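# Sort loose wooden strips into rows by colour

## Task

Place every loose wooden strip into the existing row that matches its colour, then release it so nothing is left in the grippers.

## Robot and tools

Robot: two arms, left_arm and right_arm, each with six joints and a two-finger gripper. The names are just labels, not sides of a camera picture.

Frame: every printed pose uses one scene frame. The origin sits on the table surface midway between the arms, +x runs out across the table, +z points up, and left_arm is on the +y side. The state line reads `left_arm: …` | `right_arm: …` and gives each gripper's end_effector_position in metres and end_effector_quat_wxyz. That position is the point between the finger pads, about 1 cm short of the tips. The fingers point along the gripper's +z and close along its y. Printed hand positions can be wrong, more so when the arm is stretched far out.

execute_actions takes "actions", a list holding zero or one item, plus an optional "pictures" boolean (images come by default). An empty list sends nothing and just reports the current state. A wait is {"steps": N}, N from 1 to 300 control steps of 1/30 s each; it sends no command and returns once N steps have passed since the previous result, with your reply time counted in. A motion is {"rows": [...], "steps": N}, N from 1 to 15 (default 15). Each row is applied for one step; when there are fewer rows than steps, the last row repeats. A refused call sends nothing.

Each row is one list of 14 numbers, each in [-1, 1], covering both arms even when only one moves: left_arm waist, shoulder, elbow, wrist pitch, wrist yaw, wrist roll, opening, then the same seven for right_arm. The six joint numbers are offsets, not poses: they are measured from that arm's joint angles in the most recent result that printed them (before any such result in the scene, and for later calls within the same reply, from where the arm is when the action begins), never from the previous row. Scale: 1.0 equals 1.264 rad waist, 1.32 shoulder, 1.276 elbow, 1.83 wrist pitch, 1.686 wrist yaw, 2.022 wrist roll. Stated ranges (rad): waist -2.880 to 2.880, shoulder 0.000 to 3.142, elbow 0.000 to 3.019, wrist pitch -1.693 to 1.571, wrist yaw -1.571 to 1.571, wrist roll -2.094 to 2.094. Asking a joint more than 0.019 rad past its range gets the call refused; the true end may differ by up to 0.019 rad either way, and a request beyond it is clipped there, possibly reported as "joint sent to its limit" (maybe about an earlier action). No such line does not prove more travel is available. The opening value is absolute: +1 fully open, -1 closed.

Holding position: all-zero offsets can let an arm sag a bit each action. To hold, in a reply's first call send the offsets that return the arm to the angles you want, use zeros in later calls of that reply, and aim further if a joint still lags. Zeros are not a pause; they drive back to the reference angles.

Speed: each step, every joint target is held within a fixed lead of the measured angle (waist 0.264, shoulder 0.32, elbow 0.276, wrist pitch 0.33, wrist yaw 0.186, wrist roll 0.522 rad), so large offsets take several actions. If targets would move the gripper over 70 mm from where it is, all joint targets are scaled back. Between calls the arms keep going toward the last row sent, until everything nearly stops or a step is HELD; fingers still in motion keep moving.

Results: Joint positions and Joint velocities give per arm the six joints (rad, rad/s) then the finger-pad gap (m, m/s; 0.094 m fully open). grip_measured is the opening on the command scale; each gripper can read off by up to about 1 mm, fixed for the scene. To hold a strip, command about 0.03 below grip_measured for a firm grip, less for a lighter one. Pad force tops out near 50 to 62 N, lower on thin parts under about 2 mm. "joint command not followed" means a clearance check altered or blocked joint targets on some steps; the rest of the row still ran. HELD marks steps where your row, or part of it, was not sent. Joint torques are raw drive outputs with offsets, scale and noise; friction can fake or hide a load. A MOTOR HOT line appears from 85 °C; at 100 °C that arm drops everything and falls (OVER-TEMPERATURE FAULT), so avoid holding loads for long, including while thinking.

zoom_image: {"camera": "cam_head_left" or "cam_head_right", "region": [x0, y0, x1, y1]} in pixels of that camera's 504x504 image, origin top-left, region at most 504 by 504. Returns a closer look at the latest full picture.

Its result reports success and gives the next task if any. Replying without any tool call ends everything. If resuming, first send execute_actions with an empty list to learn the current scene and task.



Avoid: strips or anything else leaving the table, dropping or slipping strips, slamming or pushing hard, and arms colliding or pressing on each other, which can end the scene. Brief external tugs on a held strip or nudges to loose ones may happen; recheck and correct.

Each tool is called after "Call:" by a JSON object that holds its "method" and its "body", one argument or row to a line.

## Session

Call:
{"method": "execute_actions", "body": {
  "actions": []
}}

Scene clock: 0.00 s of 5700.00 s.
left_arm: end_effector_position=(+0.3682, +0.1929, +0.3855) grip_measured=+1.000 end_effector_quat_wxyz=(+0.658, -0.198, +0.692, +0.221) | right_arm: end_effector_position=(+0.3675, -0.8475, +0.2934) grip_measured=+1.000 end_effector_quat_wxyz=(+0.689, +0.149, +0.707, -0.061)
Joint positions: left_arm=[-0.609  0.813  0.672  0.048 -1.176 -0.042  0.094] | right_arm=[-1.118  1.852  1.392  0.393 -0.866  0.069  0.094]
Joint velocities: left_arm=[-0.015 -0.015 -0.017 -0.007  0.037 -0.051  0.   ] | right_arm=[ 0.005 -0.005 -0.017 -0.002  0.007  0.022  0.   ]
Joint torques (N m, as the arm reports them, + toward a larger angle): no reading

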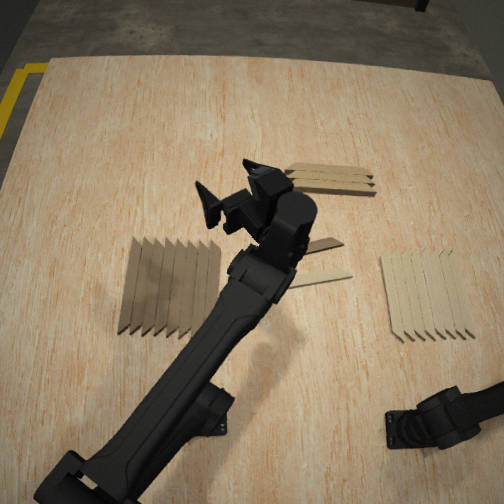

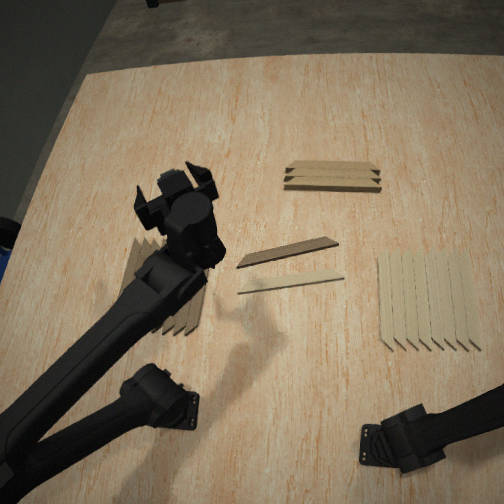

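Call:
{"method": "execute_actions", "body": {
  "actions": [
    {"rows": [[0.719, 0.293, 0.257, -0.775, 0.698, 0.021, 1, 0.647, -0.494, -0.307, -0.963, 0.514, -0.034, 1]], "steps": 15}
  ],
  "pictures": false
}}

Call:
{"method": "execute_actions", "body": {
  "actions": [
    {"steps": 45}
  ]
}}

Scene clock: 54.97 s of 5700.00 s.
left_arm: end_effector_position=(+0.3779, +0.3486, +0.1630) grip_measured=+1.000 end_effector_quat_wxyz=(+0.122, -0.136, +0.981, +0.063) | right_arm: end_effector_position=(+0.4295, -0.6078, +0.2694) grip_measured=+1.000 end_effector_quat_wxyz=(+0.511, +0.265, +0.815, -0.066)
Joint positions: left_arm=[ 0.211  1.23   0.937 -1.021 -0.099 -0.019  0.094] | right_arm=[-0.698  1.4    1.056 -0.163 -0.265  0.042  0.094]
Joint velocities: left_arm=[ 2.017  0.005  0.061 -3.167  2.366 -0.051  0.   ] | right_arm=[ 1.284 -1.04  -0.144 -1.341  1.165 -0.037  0.   ]
Joint torques (N m, as the arm reports them, + toward a larger angle): left_arm=[-4.01 -9.45 16.28  0.57 -0.17  0.15] | right_arm=[ -1.87 -12.03   9.92   0.75  -0.32  -0.13]
Steps of this call (steps 1 to 90: nothing new was sent; then 51.47 s passed at rest; steps 91 to 105: all 15 steps of this action). Readings (joint positions):
91: left_arm=[-0.595 0.824 0.685 0.008 -1.124 -0.041] | right_arm=[-1.112 1.843 1.380 0.375 -0.828 0.067]
92: left_arm=[-0.561 0.854 0.717 -0.057 -1.064 -0.039] | right_arm=[-1.105 1.822 1.352 0.341 -0.789 0.065]
94: left_arm=[-0.469 0.951 0.799 -0.180 -0.945 -0.036] | right_arm=[-1.074 1.768 1.282 0.271 -0.713 0.061]
98: left_arm=[-0.252 1.141 0.923 -0.452 -0.660 -0.027] | right_arm=[-0.967 1.643 1.155 0.125 -0.559 0.054]
105: the state above

Scene clock: 56.47 s of 5700.00 s.
left_arm: end_effector_position=(+0.2941, +0.3423, +0.1607) grip_measured=+1.000 end_effector_quat_wxyz=(-0.031, -0.178, +0.983, -0.005) | right_arm: end_effector_position=(+0.2681, -0.3480, +0.1842) grip_measured=+1.000 end_effector_quat_wxyz=(+0.006, +0.175, +0.984, -0.001)
Joint positions: left_arm=[ 0.312  1.215  0.942 -1.36  -0.001 -0.013  0.094] | right_arm=[-0.297  1.199  0.994 -1.352 -0.001  0.01   0.094]
Joint velocities: left_arm=[-0.015 -0.005 -0.002 -0.002 -0.007 -0.051  0.   ] | right_arm=[-0.005 -0.005  0.007 -0.032 -0.037 -0.022  0.   ]
Joint torques (N m, as the arm reports them, + toward a larger angle): left_arm=[-2.21 -7.64 15.66 -0.5   0.06  0.16] | right_arm=[-2.33 -5.99 10.68 -0.7   0.   -0.1 ]
Steps of this call (steps 1 to 45: the robot went on to your last target). Readings (joint positions):
1: left_arm=[0.269 1.230 0.939 -1.130 -0.044 -0.018] | right_arm=[-0.653 1.365 1.051 -0.211 -0.215 0.040]
2: left_arm=[0.310 1.229 0.939 -1.223 -0.024 -0.018] | right_arm=[-0.605 1.332 1.048 -0.262 -0.162 0.038]
4: left_arm=[0.337 1.226 0.939 -1.324 -0.011 -0.018] | right_arm=[-0.504 1.274 1.046 -0.367 -0.079 0.034]
8: left_arm=[0.318 1.216 0.940 -1.359 -0.002 -0.015] | right_arm=[-0.317 1.197 1.041 -0.672 -0.014 0.023]
45: the state above
All arms were judged still, so your last target was given up. Only a new action makes them travel on or press farther. Fingers that are still opening or closing keep moving.

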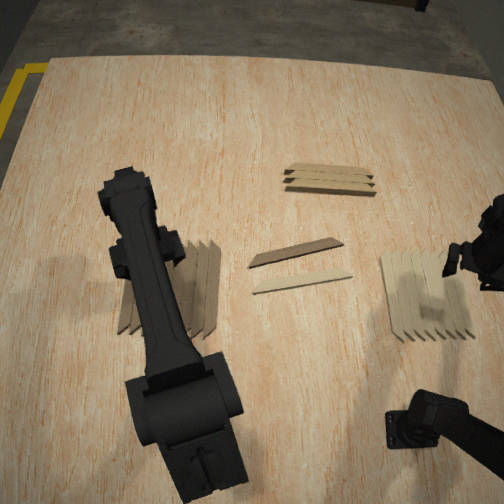

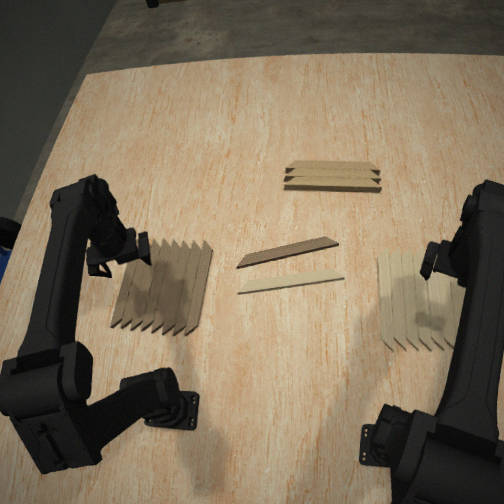

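Call:
{"method": "zoom_image", "body": {
  "camera": "cam_head_right",
  "region": [90, 140, 490, 360]
}}

Call:
{"method": "zoom_image", "body": {
  "camera": "cam_head_left",
  "region": [100, 140, 500, 360]
}}

Region (90, 140, 490, 360) of cam_head_right's 504x504 image, scaled by 1.260, with more detail than that image has; it fills the top 277 rows of this view, and the rest is white.

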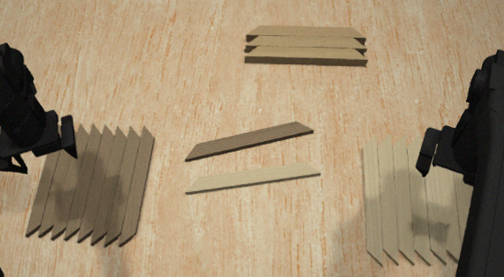

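Region (100, 140, 500, 360) of cam_head_left's 504x504 image, scaled by 1.260, with more detail than that image has; it fills the top 277 rows of this view, and the rest is white.

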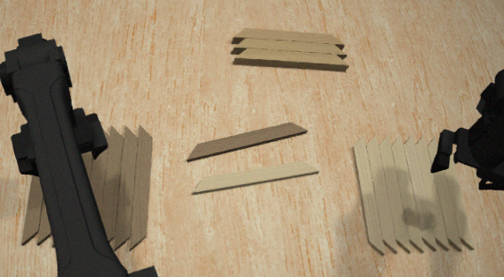

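Call:
{"method": "execute_actions", "body": {
  "actions": [
    {"rows": [[-0.484, -0.011, 0.045, -0.005, 0, 0, 1, 0.472, 0.001, 0.005, -0.01, 0, 0, 1]], "steps": 15}
  ],
  "pictures": false
}}

Call:
{"method": "execute_actions", "body": {
  "actions": [
    {"steps": 20}
  ]
}}

Scene clock: 134.00 s of 5700.00 s.
left_arm: end_effector_position=(+0.3003, +0.1499, +0.1621) grip_measured=+1.000 end_effector_quat_wxyz=(-0.029, +0.138, +0.990, +0.003) | right_arm: end_effector_position=(+0.2741, -0.1477, +0.1837) grip_measured=+1.000 end_effector_quat_wxyz=(+0.005, -0.135, +0.991, +0.003)
Joint positions: left_arm=[-0.325  1.215  0.946 -1.36   0.002 -0.014  0.094] | right_arm=[ 0.328  1.201  0.994 -1.352 -0.004  0.012  0.094]
Joint velocities: left_arm=[ 0.161 -0.005  0.007 -0.027 -0.066  0.007  0.   ] | right_arm=[-0.366  0.005  0.007  0.007 -0.051 -0.051  0.   ]
Joint torques (N m, as the arm reports them, + toward a larger angle): left_arm=[ 0.1  -7.57 15.2  -0.43 -0.12  0.  ] | right_arm=[-2.58 -6.16 10.61 -0.76  0.04 -0.02]
Steps of this call (steps 1 to 90: nothing new was sent; then 74.03 s passed at rest; steps 91 to 105: all 15 steps of this action). Readings (joint positions):
91: left_arm=[0.295 1.215 0.942 -1.360 -0.008 -0.014] | right_arm=[-0.280 1.199 0.994 -1.352 0.006 0.012]
92: left_arm=[0.256 1.215 0.942 -1.360 -0.010 -0.014] | right_arm=[-0.240 1.199 0.994 -1.352 0.008 0.012]
94: left_arm=[0.131 1.215 0.942 -1.360 -0.009 -0.014] | right_arm=[-0.111 1.199 0.994 -1.352 0.007 0.012]
98: left_arm=[-0.166 1.215 0.942 -1.360 -0.004 -0.014] | right_arm=[0.202 1.200 0.994 -1.352 0.001 0.012]
105: the state above

Scene clock: 134.67 s of 5700.00 s.
left_arm: end_effector_position=(+0.3015, +0.1540, +0.1621) grip_measured=+1.000 end_effector_quat_wxyz=(-0.029, +0.132, +0.991, +0.004) | right_arm: end_effector_position=(+0.2768, -0.1574, +0.1837) grip_measured=+1.000 end_effector_quat_wxyz=(+0.006, -0.121, +0.993, +0.002)
Joint positions: left_arm=[-0.312  1.215  0.946 -1.36   0.001 -0.014  0.094] | right_arm=[ 0.299  1.201  0.994 -1.352 -0.002  0.012  0.094]
Joint velocities: left_arm=[-0.024  0.005 -0.002 -0.002 -0.007  0.007  0.   ] | right_arm=[-0.005 -0.005 -0.012 -0.007  0.022 -0.037  0.   ]
Joint torques (N m, as the arm reports them, + toward a larger angle): left_arm=[-0.25 -7.67 15.2  -0.47 -0.11  0.01] | right_arm=[-2.13 -6.11 10.65 -0.75 -0.02 -0.02]
Steps of this call (steps 1 to 20: the robot went on to your last target). Readings (joint positions):
1: left_arm=[-0.320 1.215 0.946 -1.360 0.001 -0.014] | right_arm=[0.317 1.201 0.994 -1.352 -0.003 0.012]
2: left_arm=[-0.316 1.215 0.946 -1.360 0.001 -0.014] | right_arm=[0.308 1.201 0.994 -1.352 -0.002 0.012]
4: left_arm=[-0.312 1.215 0.946 -1.360 0.001 -0.014] | right_arm=[0.299 1.201 0.994 -1.352 -0.002 0.012]
8: left_arm=[-0.312 1.215 0.946 -1.360 0.001 -0.014] | right_arm=[0.299 1.201 0.994 -1.352 -0.002 0.012]
20: the state above

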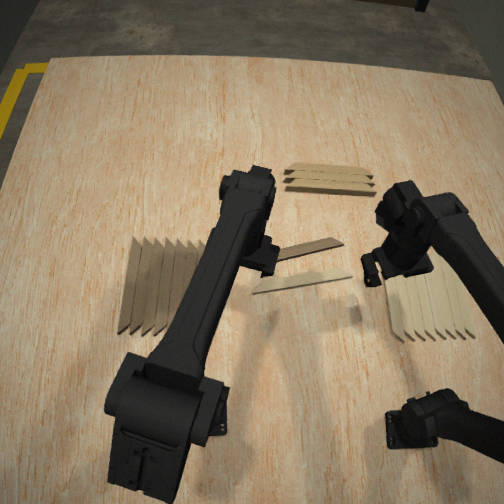

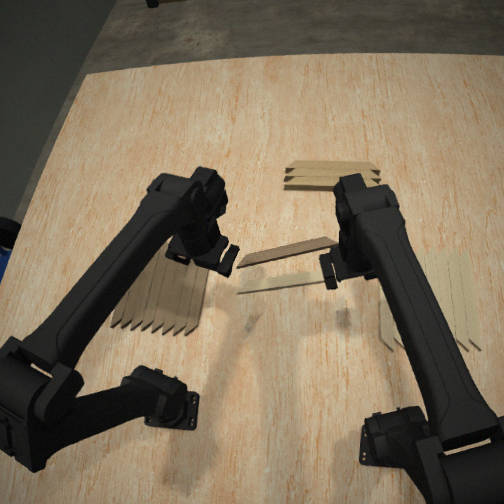

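Call:
{"method": "execute_actions", "body": {
  "actions": [
    {"rows": [[0, -0.011, 0.042, 0.268, 0, 0, 1, 0, -0.001, 0.24, -0.01, 0, 0, 1]], "steps": 15}
  ],
  "pictures": false
}}

Call:
{"method": "execute_actions", "body": {
  "actions": [
    {"steps": 20}
  ],
  "pictures": false
}}

Scene clock: 161.33 s of 5700.00 s.
left_arm: end_effector_position=(+0.4141, +0.1218, +0.1893) grip_measured=+1.000 end_effector_quat_wxyz=(+0.211, +0.129, +0.968, -0.032) | right_arm: end_effector_position=(+0.3455, -0.1396, +0.3001) grip_measured=+1.000 end_effector_quat_wxyz=(+0.143, -0.120, +0.982, +0.020)
Joint positions: left_arm=[-0.312  1.211  0.957 -0.886  0.001 -0.014  0.094] | right_arm=[ 0.299  1.192  1.266 -1.356 -0.002  0.012  0.094]
Joint velocities: left_arm=[-0.005 -0.005 -0.017  0.007 -0.051  0.007  0.   ] | right_arm=[-0.005  0.005 -0.037  0.002  0.007  0.051  0.   ]
Joint torques (N m, as the arm reports them, + toward a larger angle): left_arm=[-1.25 -8.13 15.16  1.3  -0.01  0.  ] | right_arm=[-2.21 -6.11 14.07 -0.15 -0.06 -0.01]
Steps of this call (steps 1 to 15: the robot went on to your last target; steps 16 to 90: nothing new was sent; then 23.17 s passed at rest; steps 91 to 105: all 15 steps of this action). Readings (joint positions):
91: left_arm=[-0.312 1.213 0.945 -1.307 0.001 -0.014] | right_arm=[0.299 1.201 1.002 -1.354 -0.002 0.012]
92: left_arm=[-0.312 1.212 0.945 -1.211 0.001 -0.014] | right_arm=[0.299 1.204 1.018 -1.356 -0.002 0.012]
94: left_arm=[-0.312 1.211 0.949 -1.018 0.001 -0.014] | right_arm=[0.299 1.208 1.071 -1.356 -0.002 0.012]
98: left_arm=[-0.312 1.211 0.957 -0.891 0.001 -0.014] | right_arm=[0.299 1.209 1.203 -1.356 -0.002 0.012]
105: the state above

Scene clock: 162.00 s of 5700.00 s.
left_arm: end_effector_position=(+0.4141, +0.1218, +0.1893) grip_measured=+1.000 end_effector_quat_wxyz=(+0.211, +0.129, +0.968, -0.032) | right_arm: end_effector_position=(+0.3456, -0.1396, +0.2998) grip_measured=+1.000 end_effector_quat_wxyz=(+0.142, -0.120, +0.982, +0.020)
Joint positions: left_arm=[-0.312  1.211  0.957 -0.886  0.001 -0.014  0.094] | right_arm=[ 0.299  1.192  1.266 -1.356 -0.002  0.012  0.094]
Joint velocities: left_arm=[-0.005  0.005 -0.002 -0.022 -0.007 -0.066  0.   ] | right_arm=[-0.005  0.005 -0.007  0.002 -0.037  0.022  0.   ]
Joint torques (N m, as the arm reports them, + toward a larger angle): left_arm=[-1.27 -8.07 15.17  1.29 -0.02  0.  ] | right_arm=[-2.19 -6.06 14.09 -0.19 -0.05  0.  ]
Steps of this call (steps 1 to 15: the robot went on to your last target; steps 16 to 20: nothing new was sent). Readings (joint positions):
1: left_arm=[-0.312 1.211 0.957 -0.886 0.001 -0.014] | right_arm=[0.299 1.192 1.266 -1.356 -0.002 0.012]
2: left_arm=[-0.312 1.211 0.957 -0.886 0.001 -0.014] | right_arm=[0.299 1.192 1.266 -1.356 -0.002 0.012]
4: left_arm=[-0.312 1.211 0.957 -0.886 0.001 -0.014] | right_arm=[0.299 1.192 1.266 -1.356 -0.002 0.012]
8: left_arm=[-0.312 1.211 0.957 -0.886 0.001 -0.014] | right_arm=[0.299 1.192 1.266 -1.356 -0.002 0.012]
20: the state above
All arms were judged still, so your last target was given up. Only a new action makes them travel on or press farther. Fingers that are still opening or closing keep moving.

Call:
{"method": "execute_actions", "body": {
  "actions": [
    {"rows": [[-0.021, 0.361, 0.198, -0.086, 0, 0, 1, 0.043, 0.367, -0.088, 0.173, 0, 0, 1]], "steps": 15}
  ],
  "pictures": false
}}

Call:
{"method": "execute_actions", "body": {
  "actions": [
    {"steps": 25}
  ]
}}

Scene clock: 226.00 s of 5700.00 s.
left_arm: end_effector_position=(+0.4603, +0.1026, +0.0454) grip_measured=+1.000 end_effector_quat_wxyz=(-0.009, +0.138, +0.990, +0.001) | right_arm: end_effector_position=(+0.4049, -0.1038, +0.0633) grip_measured=+1.000 end_effector_quat_wxyz=(-0.005, -0.142, +0.990, +0.000)
Joint positions: left_arm=[-0.324  1.743  1.189 -1.035  0.001 -0.014  0.094] | right_arm=[ 0.341  1.688  1.168 -1.061 -0.002  0.012  0.094]
Joint velocities: left_arm=[-0.015 -0.259 -0.002  0.002 -0.022  0.066  0.   ] | right_arm=[ 0.103  0.904 -0.335  0.149 -0.007 -0.066  0.   ]
Joint torques (N m, as the arm reports them, + toward a larger angle): left_arm=[ -2.18 -15.59  10.72  -0.33  -0.03   0.  ] | right_arm=[ -2.14 -18.82   9.27   0.33  -0.06  -0.01]
Steps of this call (steps 1 to 90: nothing new was sent; then 60.50 s passed at rest; steps 91 to 105: all 15 steps of this action). Readings (joint positions):
91: left_arm=[-0.312 1.231 0.976 -0.918 0.001 -0.014] | right_arm=[0.300 1.199 1.262 -1.339 -0.002 0.012]
92: left_arm=[-0.313 1.274 1.018 -0.963 0.001 -0.014] | right_arm=[0.302 1.208 1.258 -1.309 -0.002 0.012]
94: left_arm=[-0.315 1.396 1.109 -0.997 0.001 -0.014] | right_arm=[0.308 1.255 1.250 -1.251 -0.002 0.012]
98: left_arm=[-0.319 1.633 1.191 -1.009 0.001 -0.014] | right_arm=[0.320 1.399 1.230 -1.171 -0.002 0.012]
105: the state above

Scene clock: 226.83 s of 5700.00 s.
left_arm: end_effector_position=(+0.4632, +0.1017, +0.0650) grip_measured=+1.000 end_effector_quat_wxyz=(+0.012, +0.138, +0.990, -0.002) | right_arm: end_effector_position=(+0.3937, -0.1036, +0.0585) grip_measured=+1.000 end_effector_quat_wxyz=(-0.011, -0.146, +0.989, -0.001)
Joint positions: left_arm=[-0.324  1.7    1.189 -1.036  0.001 -0.014  0.094] | right_arm=[ 0.349  1.677  1.139 -1.056 -0.002  0.012  0.094]
Joint velocities: left_arm=[-0.015  0.005 -0.002 -0.002  0.022 -0.066  0.   ] | right_arm=[-0.005 -0.015 -0.007  0.012 -0.081 -0.007  0.   ]
Joint torques (N m, as the arm reports them, + toward a larger angle): left_arm=[ -2.36 -13.42  11.08  -0.25  -0.01   0.  ] | right_arm=[ -1.86 -12.54  10.03   0.32  -0.06  -0.01]
Steps of this call (steps 1 to 25: the robot went on to your last target). Readings (joint positions):
1: left_arm=[-0.324 1.734 1.189 -1.036 0.001 -0.014] | right_arm=[0.345 1.714 1.158 -1.058 -0.002 0.012]
2: left_arm=[-0.324 1.726 1.189 -1.036 0.001 -0.014] | right_arm=[0.347 1.731 1.149 -1.058 -0.002 0.012]
4: left_arm=[-0.324 1.711 1.189 -1.036 0.001 -0.014] | right_arm=[0.349 1.740 1.140 -1.058 -0.002 0.012]
8: left_arm=[-0.324 1.700 1.189 -1.036 0.001 -0.014] | right_arm=[0.349 1.711 1.139 -1.056 -0.002 0.012]
25: the state above

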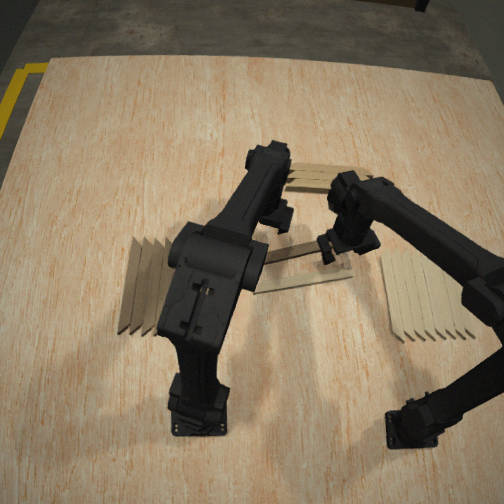

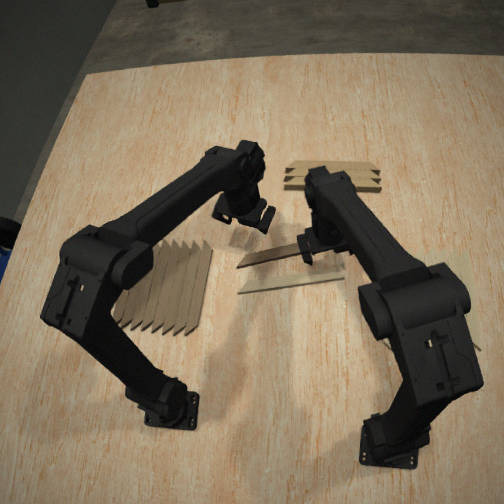

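Call:
{"method": "zoom_image", "body": {
  "camera": "cam_head_right",
  "region": [180, 150, 400, 320]
}}

Call:
{"method": "zoom_image", "body": {
  "camera": "cam_head_left",
  "region": [200, 150, 420, 320]
}}

Region (180, 150, 400, 320) of cam_head_right's 504x504 image, scaled by 2.291, with more detail than that image has; it fills the top 389 rows of this view, and the rest is white.

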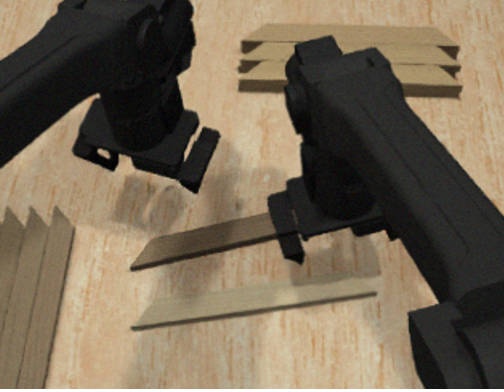

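Region (200, 150, 420, 320) of cam_head_left's 504x504 image, scaled by 2.291, with more detail than that image has; it fills the top 389 rows of this view, and the rest is white.

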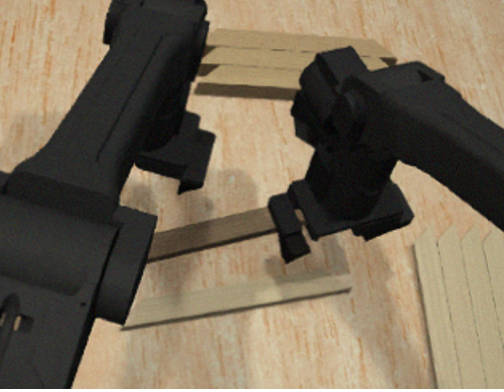

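Call:
{"method": "execute_actions", "body": {
  "actions": [
    {"rows": [[0.138, -0.02, 0.016, 0, 0, -1.0, 0.1, 0.157, -0.011, 0.025, -0.005, 0, 0.942, 0.1]], "steps": 15}
  ],
  "pictures": false
}}

Call:
{"method": "execute_actions", "body": {
  "actions": [
    {"steps": 25}
  ]
}}

Scene clock: 347.33 s of 5700.00 s.
left_arm: end_effector_position=(+0.4809, +0.1911, +0.0650) grip_measured=+0.103 end_effector_quat_wxyz=(+0.009, -0.620, +0.785, -0.008) | right_arm: end_effector_position=(+0.3552, -0.0153, +0.0585) grip_measured=+0.102 end_effector_quat_wxyz=(-0.008, +0.441, +0.898, -0.008)
Joint positions: left_arm=[-0.134  1.7    1.189 -1.036 -0.001 -1.437  0.052] | right_arm=[ 0.562  1.677  1.139 -1.056 -0.004  1.429  0.052]
Joint velocities: left_arm=[-0.083 -0.024 -0.012  0.002 -0.007 -2.821  0.   ] | right_arm=[-0.23  -0.005 -0.012  0.002 -0.066  2.791  0.001]
Joint torques (N m, as the arm reports them, + toward a larger angle): left_arm=[ -1.87 -14.49  11.08  -0.02  -0.03  -0.09] | right_arm=[ -1.66 -13.84  11.67  -0.53   0.07   0.04]
Steps of this call (steps 1 to 15: the robot went on to your last target; steps 16 to 90: nothing new was sent; then 117.00 s passed at rest; steps 91 to 105: all 15 steps of this action). Readings (joint positions):
91: left_arm=[-0.316 1.700 1.189 -1.036 0.004 -0.080] | right_arm=[0.359 1.677 1.139 -1.056 0.002 0.075]
92: left_arm=[-0.302 1.700 1.189 -1.036 0.006 -0.163] | right_arm=[0.377 1.677 1.139 -1.056 0.003 0.156]
94: left_arm=[-0.245 1.700 1.189 -1.036 0.006 -0.350] | right_arm=[0.443 1.677 1.139 -1.056 0.003 0.340]
98: left_arm=[-0.136 1.700 1.189 -1.036 -0.001 -0.746] | right_arm=[0.573 1.677 1.139 -1.056 -0.004 0.736]
105: the state above

Scene clock: 348.17 s of 5700.00 s.
left_arm: end_effector_position=(+0.4807, +0.1893, +0.0650) grip_measured=+0.103 end_effector_quat_wxyz=(-0.006, +0.818, -0.575, +0.010) | right_arm: end_effector_position=(+0.3591, -0.0222, +0.0585) grip_measured=+0.102 end_effector_quat_wxyz=(-0.005, +0.646, +0.763, -0.010)
Joint positions: left_arm=[-0.138  1.7    1.189 -1.036 -0.001 -2.019  0.052] | right_arm=[ 0.545  1.677  1.139 -1.056 -0.003  1.904  0.052]
Joint velocities: left_arm=[-0.005 -0.005  0.002 -0.007  0.037 -0.007  0.   ] | right_arm=[-0.005 -0.005 -0.002  0.017  0.007  0.007 -0.001]
Joint torques (N m, as the arm reports them, + toward a larger angle): left_arm=[ -2.13 -14.38  10.98  -0.08  -0.02  -0.15] | right_arm=[ -1.58 -13.95  11.62  -0.6    0.08   0.09]
Steps of this call (steps 1 to 25: the robot went on to your last target). Readings (joint positions):
1: left_arm=[-0.136 1.700 1.189 -1.036 -0.001 -1.535] | right_arm=[0.555 1.677 1.139 -1.056 -0.003 1.523]
2: left_arm=[-0.137 1.700 1.189 -1.036 -0.001 -1.630] | right_arm=[0.550 1.677 1.139 -1.056 -0.003 1.600]
4: left_arm=[-0.138 1.700 1.189 -1.036 -0.001 -1.772] | right_arm=[0.545 1.677 1.139 -1.056 -0.003 1.711]
8: left_arm=[-0.138 1.700 1.189 -1.036 -0.001 -1.920] | right_arm=[0.545 1.677 1.139 -1.056 -0.003 1.827]
25: the state above

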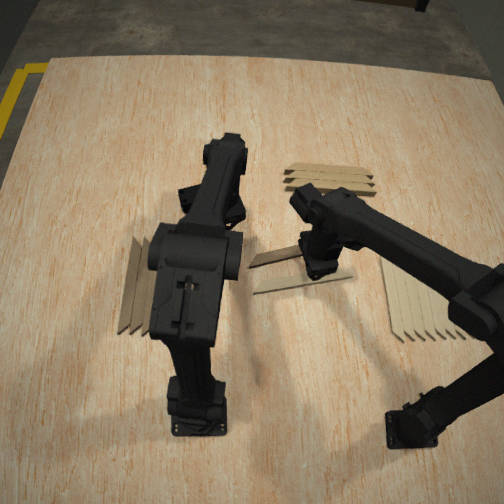

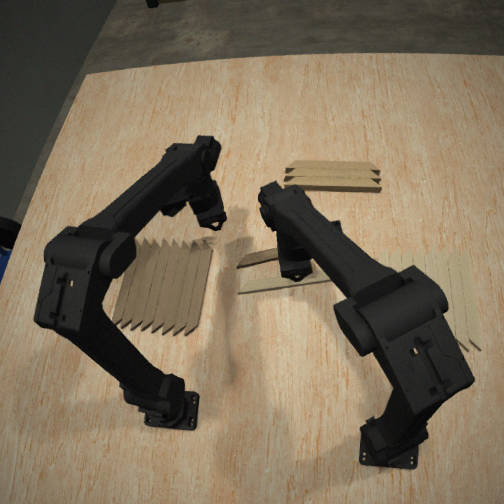

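Call:
{"method": "zoom_image", "body": {
  "camera": "cam_head_left",
  "region": [230, 200, 390, 320]
}}

Call:
{"method": "zoom_image", "body": {
  "camera": "cam_head_right",
  "region": [210, 200, 370, 320]
}}

Region (230, 200, 390, 320) of cam_head_left's 504x504 image, scaled by 3.150, with more detail than that image has; it fills the top 378 rows of this view, and the rest is white.

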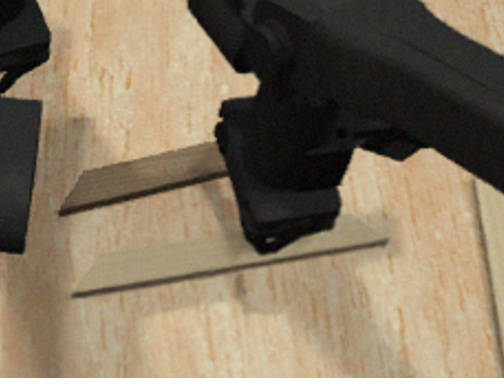

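Region (210, 200, 370, 320) of cam_head_right's 504x504 image, scaled by 3.150, with more detail than that image has; it fills the top 378 rows of this view, and the rest is white.

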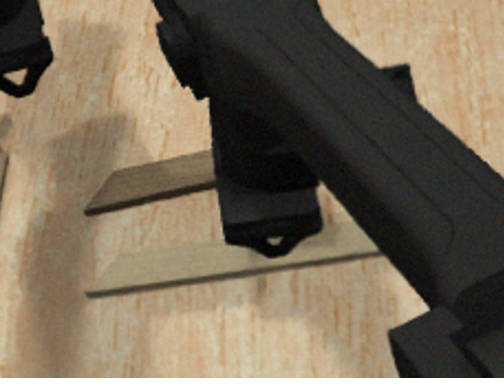

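Call:
{"method": "execute_actions", "body": {
  "actions": [
    {"rows": [[0, 0, 0.01, 0, 0, 0, 0.1, 0, 0.01, -0.015, 0.03, 0, 0, 0.1],[0, 0, 0.01, 0, 0, 0, 0.1, 0, 0.015, -0.025, 0.05, 0, 0, 0.1],[0, 0, 0.01, 0, 0, 0, 0.1, 0, 0.02, -0.033, 0.065, 0, 0, 0.1],[0, 0, 0.01, 0, 0, 0, 0.1, 0, 0.025, -0.04, 0.075, 0, 0, 0.1],[0, 0, 0.01, 0, 0, 0, 0.1, 0, 0.028, -0.043, 0.08, 0, 0, 0.1]], "steps": 15}
  ],
  "pictures": false
}}

Call:
{"method": "execute_actions", "body": {
  "actions": [
    {"steps": 15}
  ]
}}

Scene clock: 382.60 s of 5700.00 s.
left_arm: end_effector_position=(+0.4807, +0.1893, +0.0650) grip_measured=+0.103 end_effector_quat_wxyz=(-0.006, +0.819, -0.574, +0.010) | right_arm: end_effector_position=(+0.3665, -0.0180, +0.0308) grip_measured=+0.102 end_effector_quat_wxyz=(+0.004, +0.647, +0.763, +0.015)
Joint positions: left_arm=[-0.138  1.7    1.189 -1.036 -0.001 -2.022  0.052] | right_arm=[ 0.545  1.707  1.093 -0.926 -0.003  1.906  0.052]
Joint velocities: left_arm=[-0.005  0.005 -0.007 -0.002  0.022  0.022 -0.002] | right_arm=[-0.005 -0.005 -0.002  0.017  0.022  0.066 -0.001]
Joint torques (N m, as the arm reports them, + toward a larger angle): left_arm=[ -1.27 -12.48  10.22  -0.09  -0.11   0.03] | right_arm=[ -2.42 -12.84   7.41   0.39   0.04  -0.02]
Steps of this call (steps 1 to 30: the robot went on to your last target; steps 31 to 90: nothing new was sent; then 30.93 s passed at rest; steps 91 to 105: all 15 steps of this action). Readings (joint positions):
91: left_arm=[-0.138 1.700 1.189 -1.036 -0.001 -2.022] | right_arm=[0.545 1.677 1.138 -1.049 -0.003 1.906]
92: left_arm=[-0.138 1.700 1.189 -1.036 -0.001 -2.022] | right_arm=[0.545 1.677 1.133 -1.030 -0.003 1.906]
94: left_arm=[-0.138 1.700 1.189 -1.036 -0.001 -2.022] | right_arm=[0.545 1.680 1.118 -0.979 -0.003 1.906]
98: left_arm=[-0.138 1.700 1.189 -1.036 -0.001 -2.022] | right_arm=[0.545 1.701 1.096 -0.933 -0.003 1.906]
105: the state above

Scene clock: 383.10 s of 5700.00 s.
left_arm: end_effector_position=(+0.4807, +0.1893, +0.0650) grip_measured=+0.103 end_effector_quat_wxyz=(-0.006, +0.819, -0.574, +0.010) | right_arm: end_effector_position=(+0.3665, -0.0180, +0.0308) grip_measured=+0.102 end_effector_quat_wxyz=(+0.004, +0.647, +0.763, +0.015)
Joint positions: left_arm=[-0.138  1.7    1.189 -1.036 -0.001 -2.022  0.052] | right_arm=[ 0.545  1.707  1.093 -0.926 -0.003  1.906  0.052]
Joint velocities: left_arm=[-0.005 -0.005 -0.017  0.002 -0.066  0.11   0.001] | right_arm=[-0.015  0.005  0.017 -0.007 -0.022 -0.007  0.001]
Joint torques (N m, as the arm reports them, + toward a larger angle): left_arm=[ -1.25 -12.44  10.23  -0.09  -0.1    0.03] | right_arm=[ -2.03 -12.37   7.38   0.31   0.04  -0.02]
Steps of this call (steps 1 to 15: the robot went on to your last target). Readings (joint positions):
1: left_arm=[-0.138 1.700 1.189 -1.036 -0.001 -2.022] | right_arm=[0.545 1.707 1.093 -0.926 -0.003 1.906]
2: left_arm=[-0.138 1.700 1.189 -1.036 -0.001 -2.022] | right_arm=[0.545 1.707 1.093 -0.926 -0.003 1.906]
4: left_arm=[-0.138 1.700 1.189 -1.036 -0.001 -2.022] | right_arm=[0.545 1.707 1.093 -0.926 -0.003 1.906]
8: left_arm=[-0.138 1.700 1.189 -1.036 -0.001 -2.022] | right_arm=[0.545 1.707 1.093 -0.926 -0.003 1.906]
15: the state above
All arms were judged still, so your last target was given up. Only a new action makes them travel on or press farther. Fingers that are still opening or closing keep moving.

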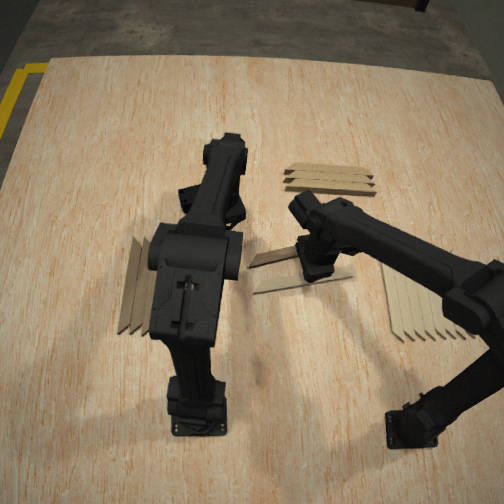

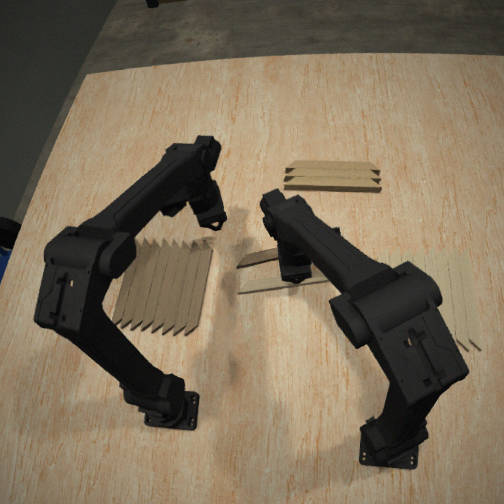

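Call:
{"method": "zoom_image", "body": {
  "camera": "cam_head_right",
  "region": [210, 200, 370, 320]
}}

Call:
{"method": "zoom_image", "body": {
  "camera": "cam_head_left",
  "region": [230, 200, 390, 320]
}}

Region (210, 200, 370, 320) of cam_head_right's 504x504 image, scaled by 3.150, with more detail than that image has; it fills the top 378 rows of this view, and the rest is white.

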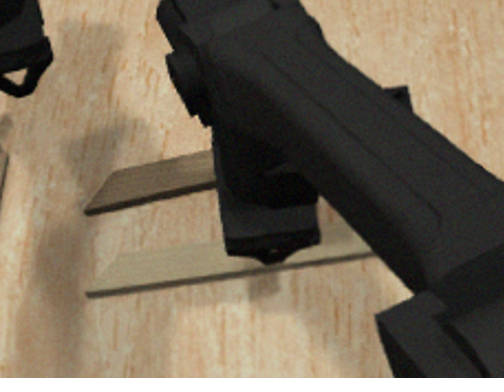

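Region (230, 200, 390, 320) of cam_head_left's 504x504 image, scaled by 3.150, with more detail than that image has; it fills the top 378 rows of this view, and the rest is white.

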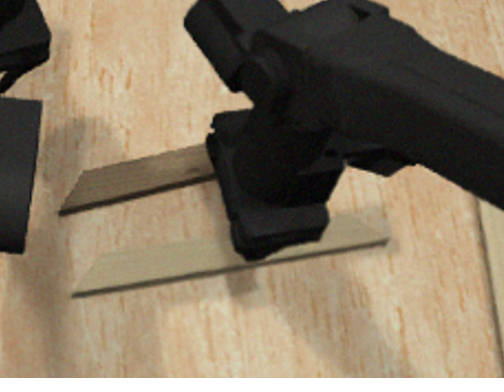

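Call:
{"method": "execute_actions", "body": {
  "actions": [
    {"rows": [[0, 0, 0.01, 0, 0, 0, 0.1, 0, 0, -0.02, 0, 0, 0, 0.1],[0, 0, 0.01, 0, 0, 0, 0.1, 0, 0, -0.03, 0, 0, 0, 0.1],[0, 0, 0.01, 0, 0, 0, 0.1, 0, 0, -0.037, 0, 0, 0, 0.1]], "steps": 15}
  ]
}}

Call:
{"method": "zoom_image", "body": {
  "camera": "cam_head_right",
  "region": [210, 200, 370, 320]
}}

Call:
{"method": "zoom_image", "body": {
  "camera": "cam_head_left",
  "region": [230, 200, 390, 320]
}}

Scene clock: 412.30 s of 5700.00 s.
left_arm: end_effector_position=(+0.4807, +0.1893, +0.0650) grip_measured=+0.103 end_effector_quat_wxyz=(-0.006, +0.819, -0.574, +0.010) | right_arm: end_effector_position=(+0.3500, -0.0264, +0.0210) grip_measured=+0.101 end_effector_quat_wxyz=(-0.003, +0.647, +0.763, -0.000)
Joint positions: left_arm=[-0.138  1.7    1.189 -1.036 -0.001 -2.022  0.052] | right_arm=[ 0.545  1.7    1.052 -0.926 -0.006  1.906  0.052]
Joint velocities: left_arm=[-0.005  0.005 -0.022 -0.017 -0.007  0.11   0.001] | right_arm=[-0.005 -0.005  0.007  0.012  0.007  0.022  0.001]
Joint torques (N m, as the arm reports them, + toward a larger angle): left_arm=[ -1.21 -12.41  10.23  -0.08  -0.11   0.  ] | right_arm=[ -2.11 -11.99   7.27  -0.23   0.12   0.  ]
Steps of this call (steps 1 to 90: nothing new was sent; then 25.70 s passed at rest; steps 91 to 105: all 15 steps of this action). Readings (joint positions):
91: left_arm=[-0.138 1.700 1.189 -1.036 -0.001 -2.022] | right_arm=[0.545 1.707 1.092 -0.926 -0.003 1.906]
92: left_arm=[-0.138 1.700 1.189 -1.036 -0.001 -2.022] | right_arm=[0.545 1.706 1.090 -0.926 -0.004 1.906]
94: left_arm=[-0.138 1.700 1.189 -1.036 -0.001 -2.022] | right_arm=[0.545 1.700 1.081 -0.926 -0.008 1.906]
98: left_arm=[-0.138 1.700 1.189 -1.036 -0.001 -2.022] | right_arm=[0.545 1.696 1.062 -0.926 -0.006 1.906]
105: the state above

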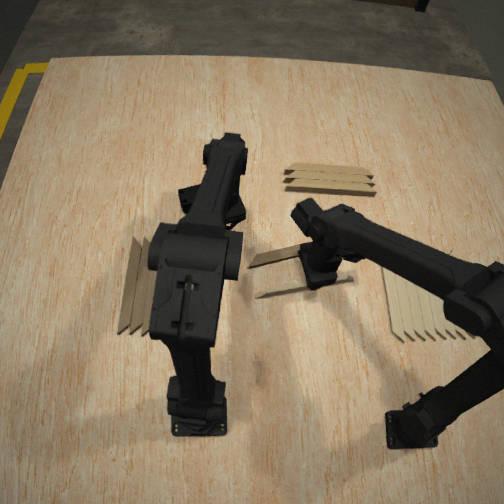

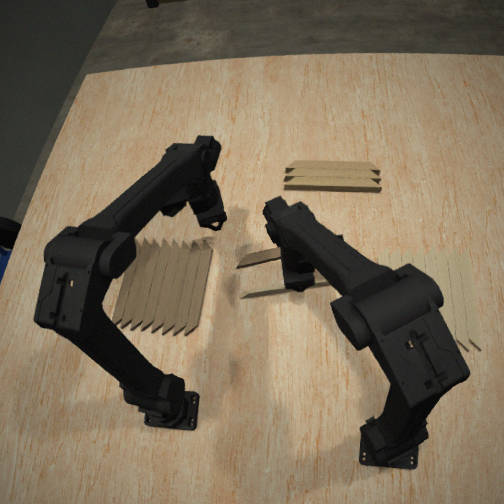

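Region (210, 200, 370, 320) of cam_head_right's 504x504 image, scaled by 3.150, with more detail than that image has; it fills the top 378 rows of this view, and the rest is white.

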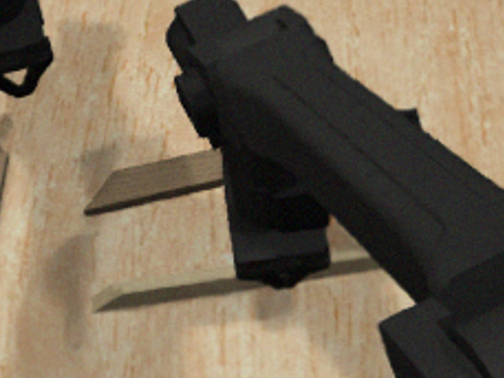

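Region (230, 200, 390, 320) of cam_head_left's 504x504 image, scaled by 3.150, with more detail than that image has; it fills the top 378 rows of this view, and the rest is white.

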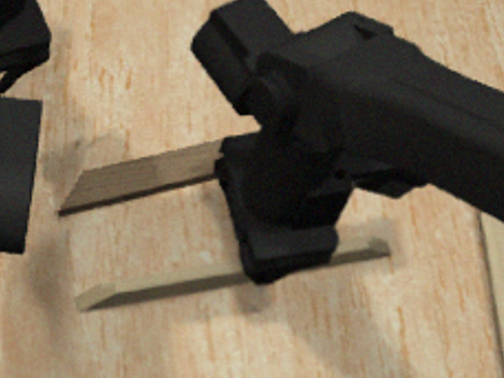

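Call:
{"method": "execute_actions", "body": {
  "actions": [
    {"rows": [[0, 0, 0.01, 0, 0, 0, 0.1, 0, 0, 0, 0, 0, 0, -0.3],[0, 0, 0.01, 0, 0, 0, 0.1, 0, 0, 0, 0, 0, 0, -0.3],[0, 0, 0.01, 0, 0, 0, 0.1, 0, 0, 0, 0, 0, 0, -0.3],[0, 0, 0.01, 0, 0, 0, 0.1, 0, 0, 0, 0, 0, 0, -0.5],[0, 0, 0.01, 0, 0, 0, 0.1, 0, 0, 0, 0, 0, 0, -0.5],[0, 0, 0.01, 0, 0, 0, 0.1, 0, 0, 0, 0, 0, 0, -0.5],[0, 0, 0.01, 0, 0, 0, 0.1, 0, 0, 0, 0, 0, 0, -0.7],[0, 0, 0.01, 0, 0, 0, 0.1, 0, 0, 0, 0, 0, 0, -0.7],[0, 0, 0.01, 0, 0, 0, 0.1, 0, 0, 0, 0, 0, 0, -0.7],[0, 0, 0.01, 0, 0, 0, 0.1, 0, 0, 0, 0, 0, 0, -0.85]], "steps": 15}
  ],
  "pictures": false
}}

Call:
{"method": "execute_actions", "body": {
  "actions": [
    {"steps": 15}
  ]
}}

Call:
{"method": "zoom_image", "body": {
  "camera": "cam_head_left",
  "region": [230, 200, 390, 320]
}}

Scene clock: 456.97 s of 5700.00 s.
left_arm: end_effector_position=(+0.4807, +0.1893, +0.0650) grip_measured=+0.103 end_effector_quat_wxyz=(-0.006, +0.819, -0.574, +0.010) | right_arm: end_effector_position=(+0.3500, -0.0264, +0.0210) grip_measured=-0.745 end_effector_quat_wxyz=(-0.003, +0.647, +0.763, -0.000)
Joint positions: left_arm=[-0.138  1.7    1.189 -1.036 -0.001 -2.022  0.052] | right_arm=[ 0.545  1.7    1.052 -0.926 -0.006  1.906  0.012]
Joint velocities: left_arm=[ 0.005 -0.005  0.007 -0.017 -0.007  0.051 -0.001] | right_arm=[ 0.005 -0.005  0.007 -0.012 -0.037 -0.095 -0.001]
Joint torques (N m, as the arm reports them, + toward a larger angle): left_arm=[ -1.29 -12.45  10.22  -0.1   -0.11   0.  ] | right_arm=[ -2.06 -12.49   7.89  -0.29   0.04  -0.01]
Steps of this call (steps 1 to 15: the robot went on to your last target; steps 16 to 90: nothing new was sent; then 41.17 s passed at rest; steps 91 to 105: all 15 steps of this action). Readings (joint positions):
91: left_arm=[-0.138 1.700 1.189 -1.036 -0.001 -2.022] | right_arm=[0.545 1.700 1.052 -0.926 -0.006 1.906]
92: left_arm=[-0.138 1.700 1.189 -1.036 -0.001 -2.022] | right_arm=[0.545 1.700 1.052 -0.926 -0.006 1.906]
94: left_arm=[-0.138 1.700 1.189 -1.036 -0.001 -2.022] | right_arm=[0.545 1.700 1.052 -0.926 -0.006 1.906]
98: left_arm=[-0.138 1.700 1.189 -1.036 -0.001 -2.022] | right_arm=[0.545 1.700 1.052 -0.926 -0.006 1.906]
105: the state above

Scene clock: 457.47 s of 5700.00 s.
left_arm: end_effector_position=(+0.4807, +0.1893, +0.0650) grip_measured=+0.103 end_effector_quat_wxyz=(-0.006, +0.819, -0.574, +0.010) | right_arm: end_effector_position=(+0.3500, -0.0264, +0.0210) grip_measured=-0.745 end_effector_quat_wxyz=(-0.003, +0.647, +0.763, -0.000)
Joint positions: left_arm=[-0.138  1.7    1.189 -1.036 -0.001 -2.022  0.052] | right_arm=[ 0.545  1.7    1.052 -0.926 -0.006  1.906  0.012]
Joint velocities: left_arm=[-0.005 -0.005 -0.012 -0.002  0.066 -0.125 -0.001] | right_arm=[-0.005  0.005  0.012  0.002  0.007  0.007  0.001]
Joint torques (N m, as the arm reports them, + toward a larger angle): left_arm=[ -1.22 -12.5   10.23  -0.07  -0.11   0.  ] | right_arm=[ -2.11 -12.49   7.92  -0.28   0.04  -0.01]
Steps of this call (steps 1 to 15: the robot went on to your last target). Readings (joint positions):
1: left_arm=[-0.138 1.700 1.189 -1.036 -0.001 -2.022] | right_arm=[0.545 1.700 1.052 -0.926 -0.006 1.906]
2: left_arm=[-0.138 1.700 1.189 -1.036 -0.001 -2.022] | right_arm=[0.545 1.700 1.052 -0.926 -0.006 1.906]
4: left_arm=[-0.138 1.700 1.189 -1.036 -0.001 -2.022] | right_arm=[0.545 1.700 1.052 -0.926 -0.006 1.906]
8: left_arm=[-0.138 1.700 1.189 -1.036 -0.001 -2.022] | right_arm=[0.545 1.700 1.052 -0.926 -0.006 1.906]
15: the state above
All arms were judged still, so your last target was given up. Only a new action makes them travel on or press farther. Fingers that are still opening or closing keep moving.

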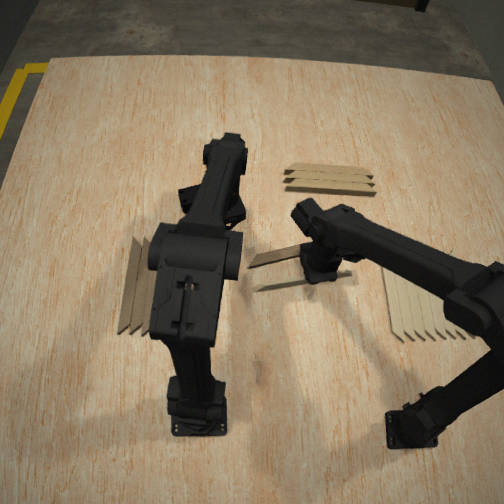

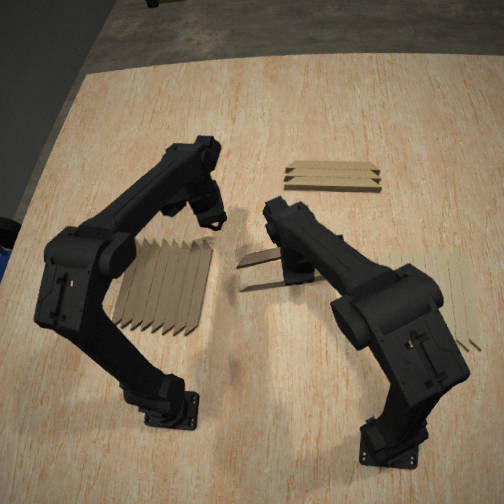

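Region (230, 200, 390, 320) of cam_head_left's 504x504 image, scaled by 3.150, with more detail than that image has; it fills the top 378 rows of this view, and the rest is white.

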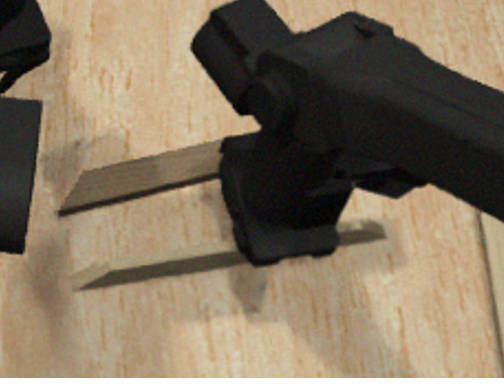

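Call:
{"method": "execute_actions", "body": {
  "actions": [
    {"rows": [[0, 0, 0.01, 0, 0, 0, 0.1, 0, -0.03, 0, 0, 0, 0, -0.78],[0, 0, 0.01, 0, 0, 0, 0.1, 0, -0.05, 0, 0, 0, 0, -0.78],[0, 0, 0.01, 0, 0, 0, 0.1, 0, -0.07, 0, 0, 0, 0, -0.78],[0, 0, 0.01, 0, 0, 0, 0.1, 0, -0.09, 0, 0, 0, 0, -0.78],[0, 0, 0.01, 0, 0, 0, 0.1, 0, -0.1, 0, 0, 0, 0, -0.78],[0, 0, 0.01, 0, 0, 0, 0.1, 0, -0.11, 0, 0, 0, 0, -0.78],[0, 0, 0.01, 0, 0, 0, 0.1, 0, -0.12, 0, 0, 0, 0, -0.78],[0, 0, 0.01, 0, 0, 0, 0.1, -0.05, -0.13, -0.02, 0, 0, -0.2, -0.78],[0, 0, 0.01, 0, 0, 0, 0.1, -0.1, -0.14, -0.04, -0.01, 0, -0.4, -0.78],[0, 0, 0.01, 0, 0, 0, 0.1, -0.15, -0.15, -0.06, -0.02, 0, -0.6, -0.78],[0, 0, 0.01, 0, 0, 0, 0.1, -0.2, -0.159, -0.075, -0.03, 0, -0.88, -0.78],[0, 0, 0.01, 0, 0, 0, 0.1, -0.25, -0.159, -0.085, -0.04, 0, -0.88, -0.78],[0, 0, 0.01, 0, 0, 0, 0.1, -0.294, -0.159, -0.095, -0.045, 0, -0.88, -0.78]], "steps": 15}
  ],
  "pictures": false
}}

Call:
{"method": "execute_actions", "body": {
  "actions": [
    {"steps": 40}
  ]
}}

Scene clock: 495.57 s of 5700.00 s.
left_arm: end_effector_position=(+0.4807, +0.1893, +0.0650) grip_measured=+0.103 end_effector_quat_wxyz=(-0.006, +0.819, -0.574, +0.010) | right_arm: end_effector_position=(+0.3674, -0.1422, +0.0874) grip_measured=-0.745 end_effector_quat_wxyz=(+0.037, +0.506, +0.861, +0.041)
Joint positions: left_arm=[-0.138  1.7    1.189 -1.036 -0.001 -2.022  0.052] | right_arm=[ 0.277  1.476  0.979 -0.963 -0.009  1.296  0.012]
Joint velocities: left_arm=[-0.005 -0.005 -0.032  0.022 -0.037  0.022 -0.   ] | right_arm=[-1.617 -0.015 -0.31  -0.261  0.051 -2.762 -0.002]
Joint torques (N m, as the arm reports them, + toward a larger angle): left_arm=[ -1.3  -12.46  10.24  -0.1   -0.1    0.  ] | right_arm=[-2.03 -9.03  6.38 -0.74  0.11 -0.05]
Steps of this call (steps 1 to 90: nothing new was sent; then 34.60 s passed at rest; steps 91 to 105: all 15 steps of this action). Readings (joint positions):
91: left_arm=[-0.138 1.700 1.189 -1.036 -0.001 -2.022] | right_arm=[0.545 1.698 1.052 -0.926 -0.006 1.906]
92: left_arm=[-0.138 1.700 1.189 -1.036 -0.001 -2.022] | right_arm=[0.545 1.694 1.052 -0.926 -0.006 1.906]
94: left_arm=[-0.138 1.700 1.189 -1.036 -0.001 -2.022] | right_arm=[0.545 1.674 1.052 -0.926 -0.006 1.906]
98: left_arm=[-0.138 1.700 1.189 -1.036 -0.001 -2.022] | right_arm=[0.542 1.584 1.050 -0.926 -0.007 1.843]
105: the state above

Scene clock: 496.90 s of 5700.00 s.
left_arm: end_effector_position=(+0.4807, +0.1893, +0.0650) grip_measured=+0.103 end_effector_quat_wxyz=(-0.006, +0.819, -0.574, +0.010) | right_arm: end_effector_position=(+0.3466, -0.1877, +0.0650) grip_measured=-0.746 end_effector_quat_wxyz=(+0.009, +0.003, +1.000, +0.004)
Joint positions: left_arm=[-0.138  1.7    1.189 -1.036 -0.001 -2.022  0.052] | right_arm=[ 0.176  1.491  0.932 -0.994 -0.005  0.138  0.012]
Joint velocities: left_arm=[-0.005 -0.005 -0.007 -0.007 -0.022  0.022 -0.   ] | right_arm=[-0.005 -0.005 -0.017  0.017 -0.022  0.022  0.001]
Joint torques (N m, as the arm reports them, + toward a larger angle): left_arm=[ -1.31 -12.47  10.23  -0.11  -0.11   0.01] | right_arm=[-2.16 -9.86  8.48 -0.61 -0.09 -0.12]
Steps of this call (steps 1 to 40: the robot went on to your last target). Readings (joint positions):
1: left_arm=[-0.138 1.700 1.189 -1.036 -0.001 -2.022] | right_arm=[0.224 1.477 0.968 -0.971 -0.006 1.197]
2: left_arm=[-0.138 1.700 1.189 -1.036 -0.001 -2.022] | right_arm=[0.180 1.479 0.956 -0.979 -0.002 1.098]
4: left_arm=[-0.138 1.700 1.189 -1.036 -0.001 -2.022] | right_arm=[0.128 1.485 0.939 -0.989 0.000 0.901]
8: left_arm=[-0.138 1.700 1.189 -1.036 -0.001 -2.022] | right_arm=[0.143 1.491 0.932 -0.994 -0.002 0.513]
40: the state above

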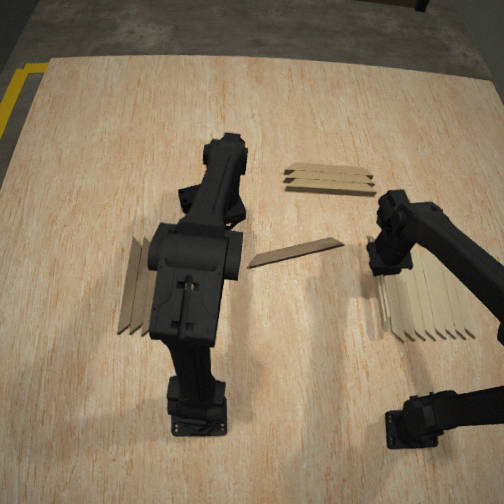

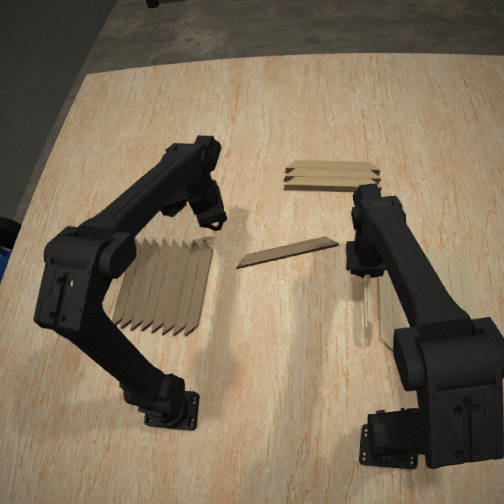

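Call:
{"method": "zoom_image", "body": {
  "camera": "cam_head_left",
  "region": [320, 200, 500, 360]
}}

Call:
{"method": "zoom_image", "body": {
  "camera": "cam_head_right",
  "region": [300, 200, 480, 360]
}}

Region (320, 200, 500, 360) of cam_head_left's 504x504 image, scaled by 2.800, with more detail than that image has.

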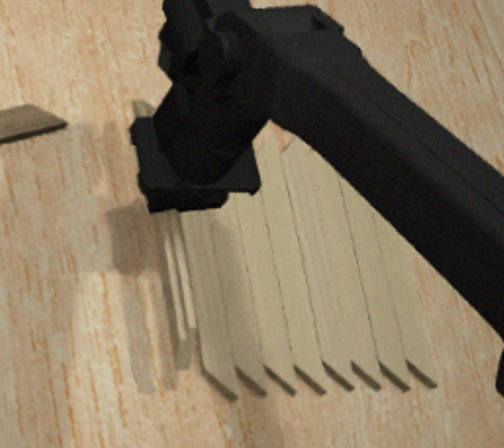

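Region (300, 200, 480, 360) of cam_head_right's 504x504 image, scaled by 2.800, with more detail than that image has.

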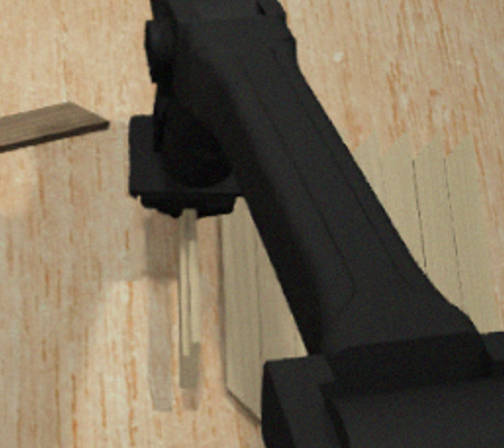

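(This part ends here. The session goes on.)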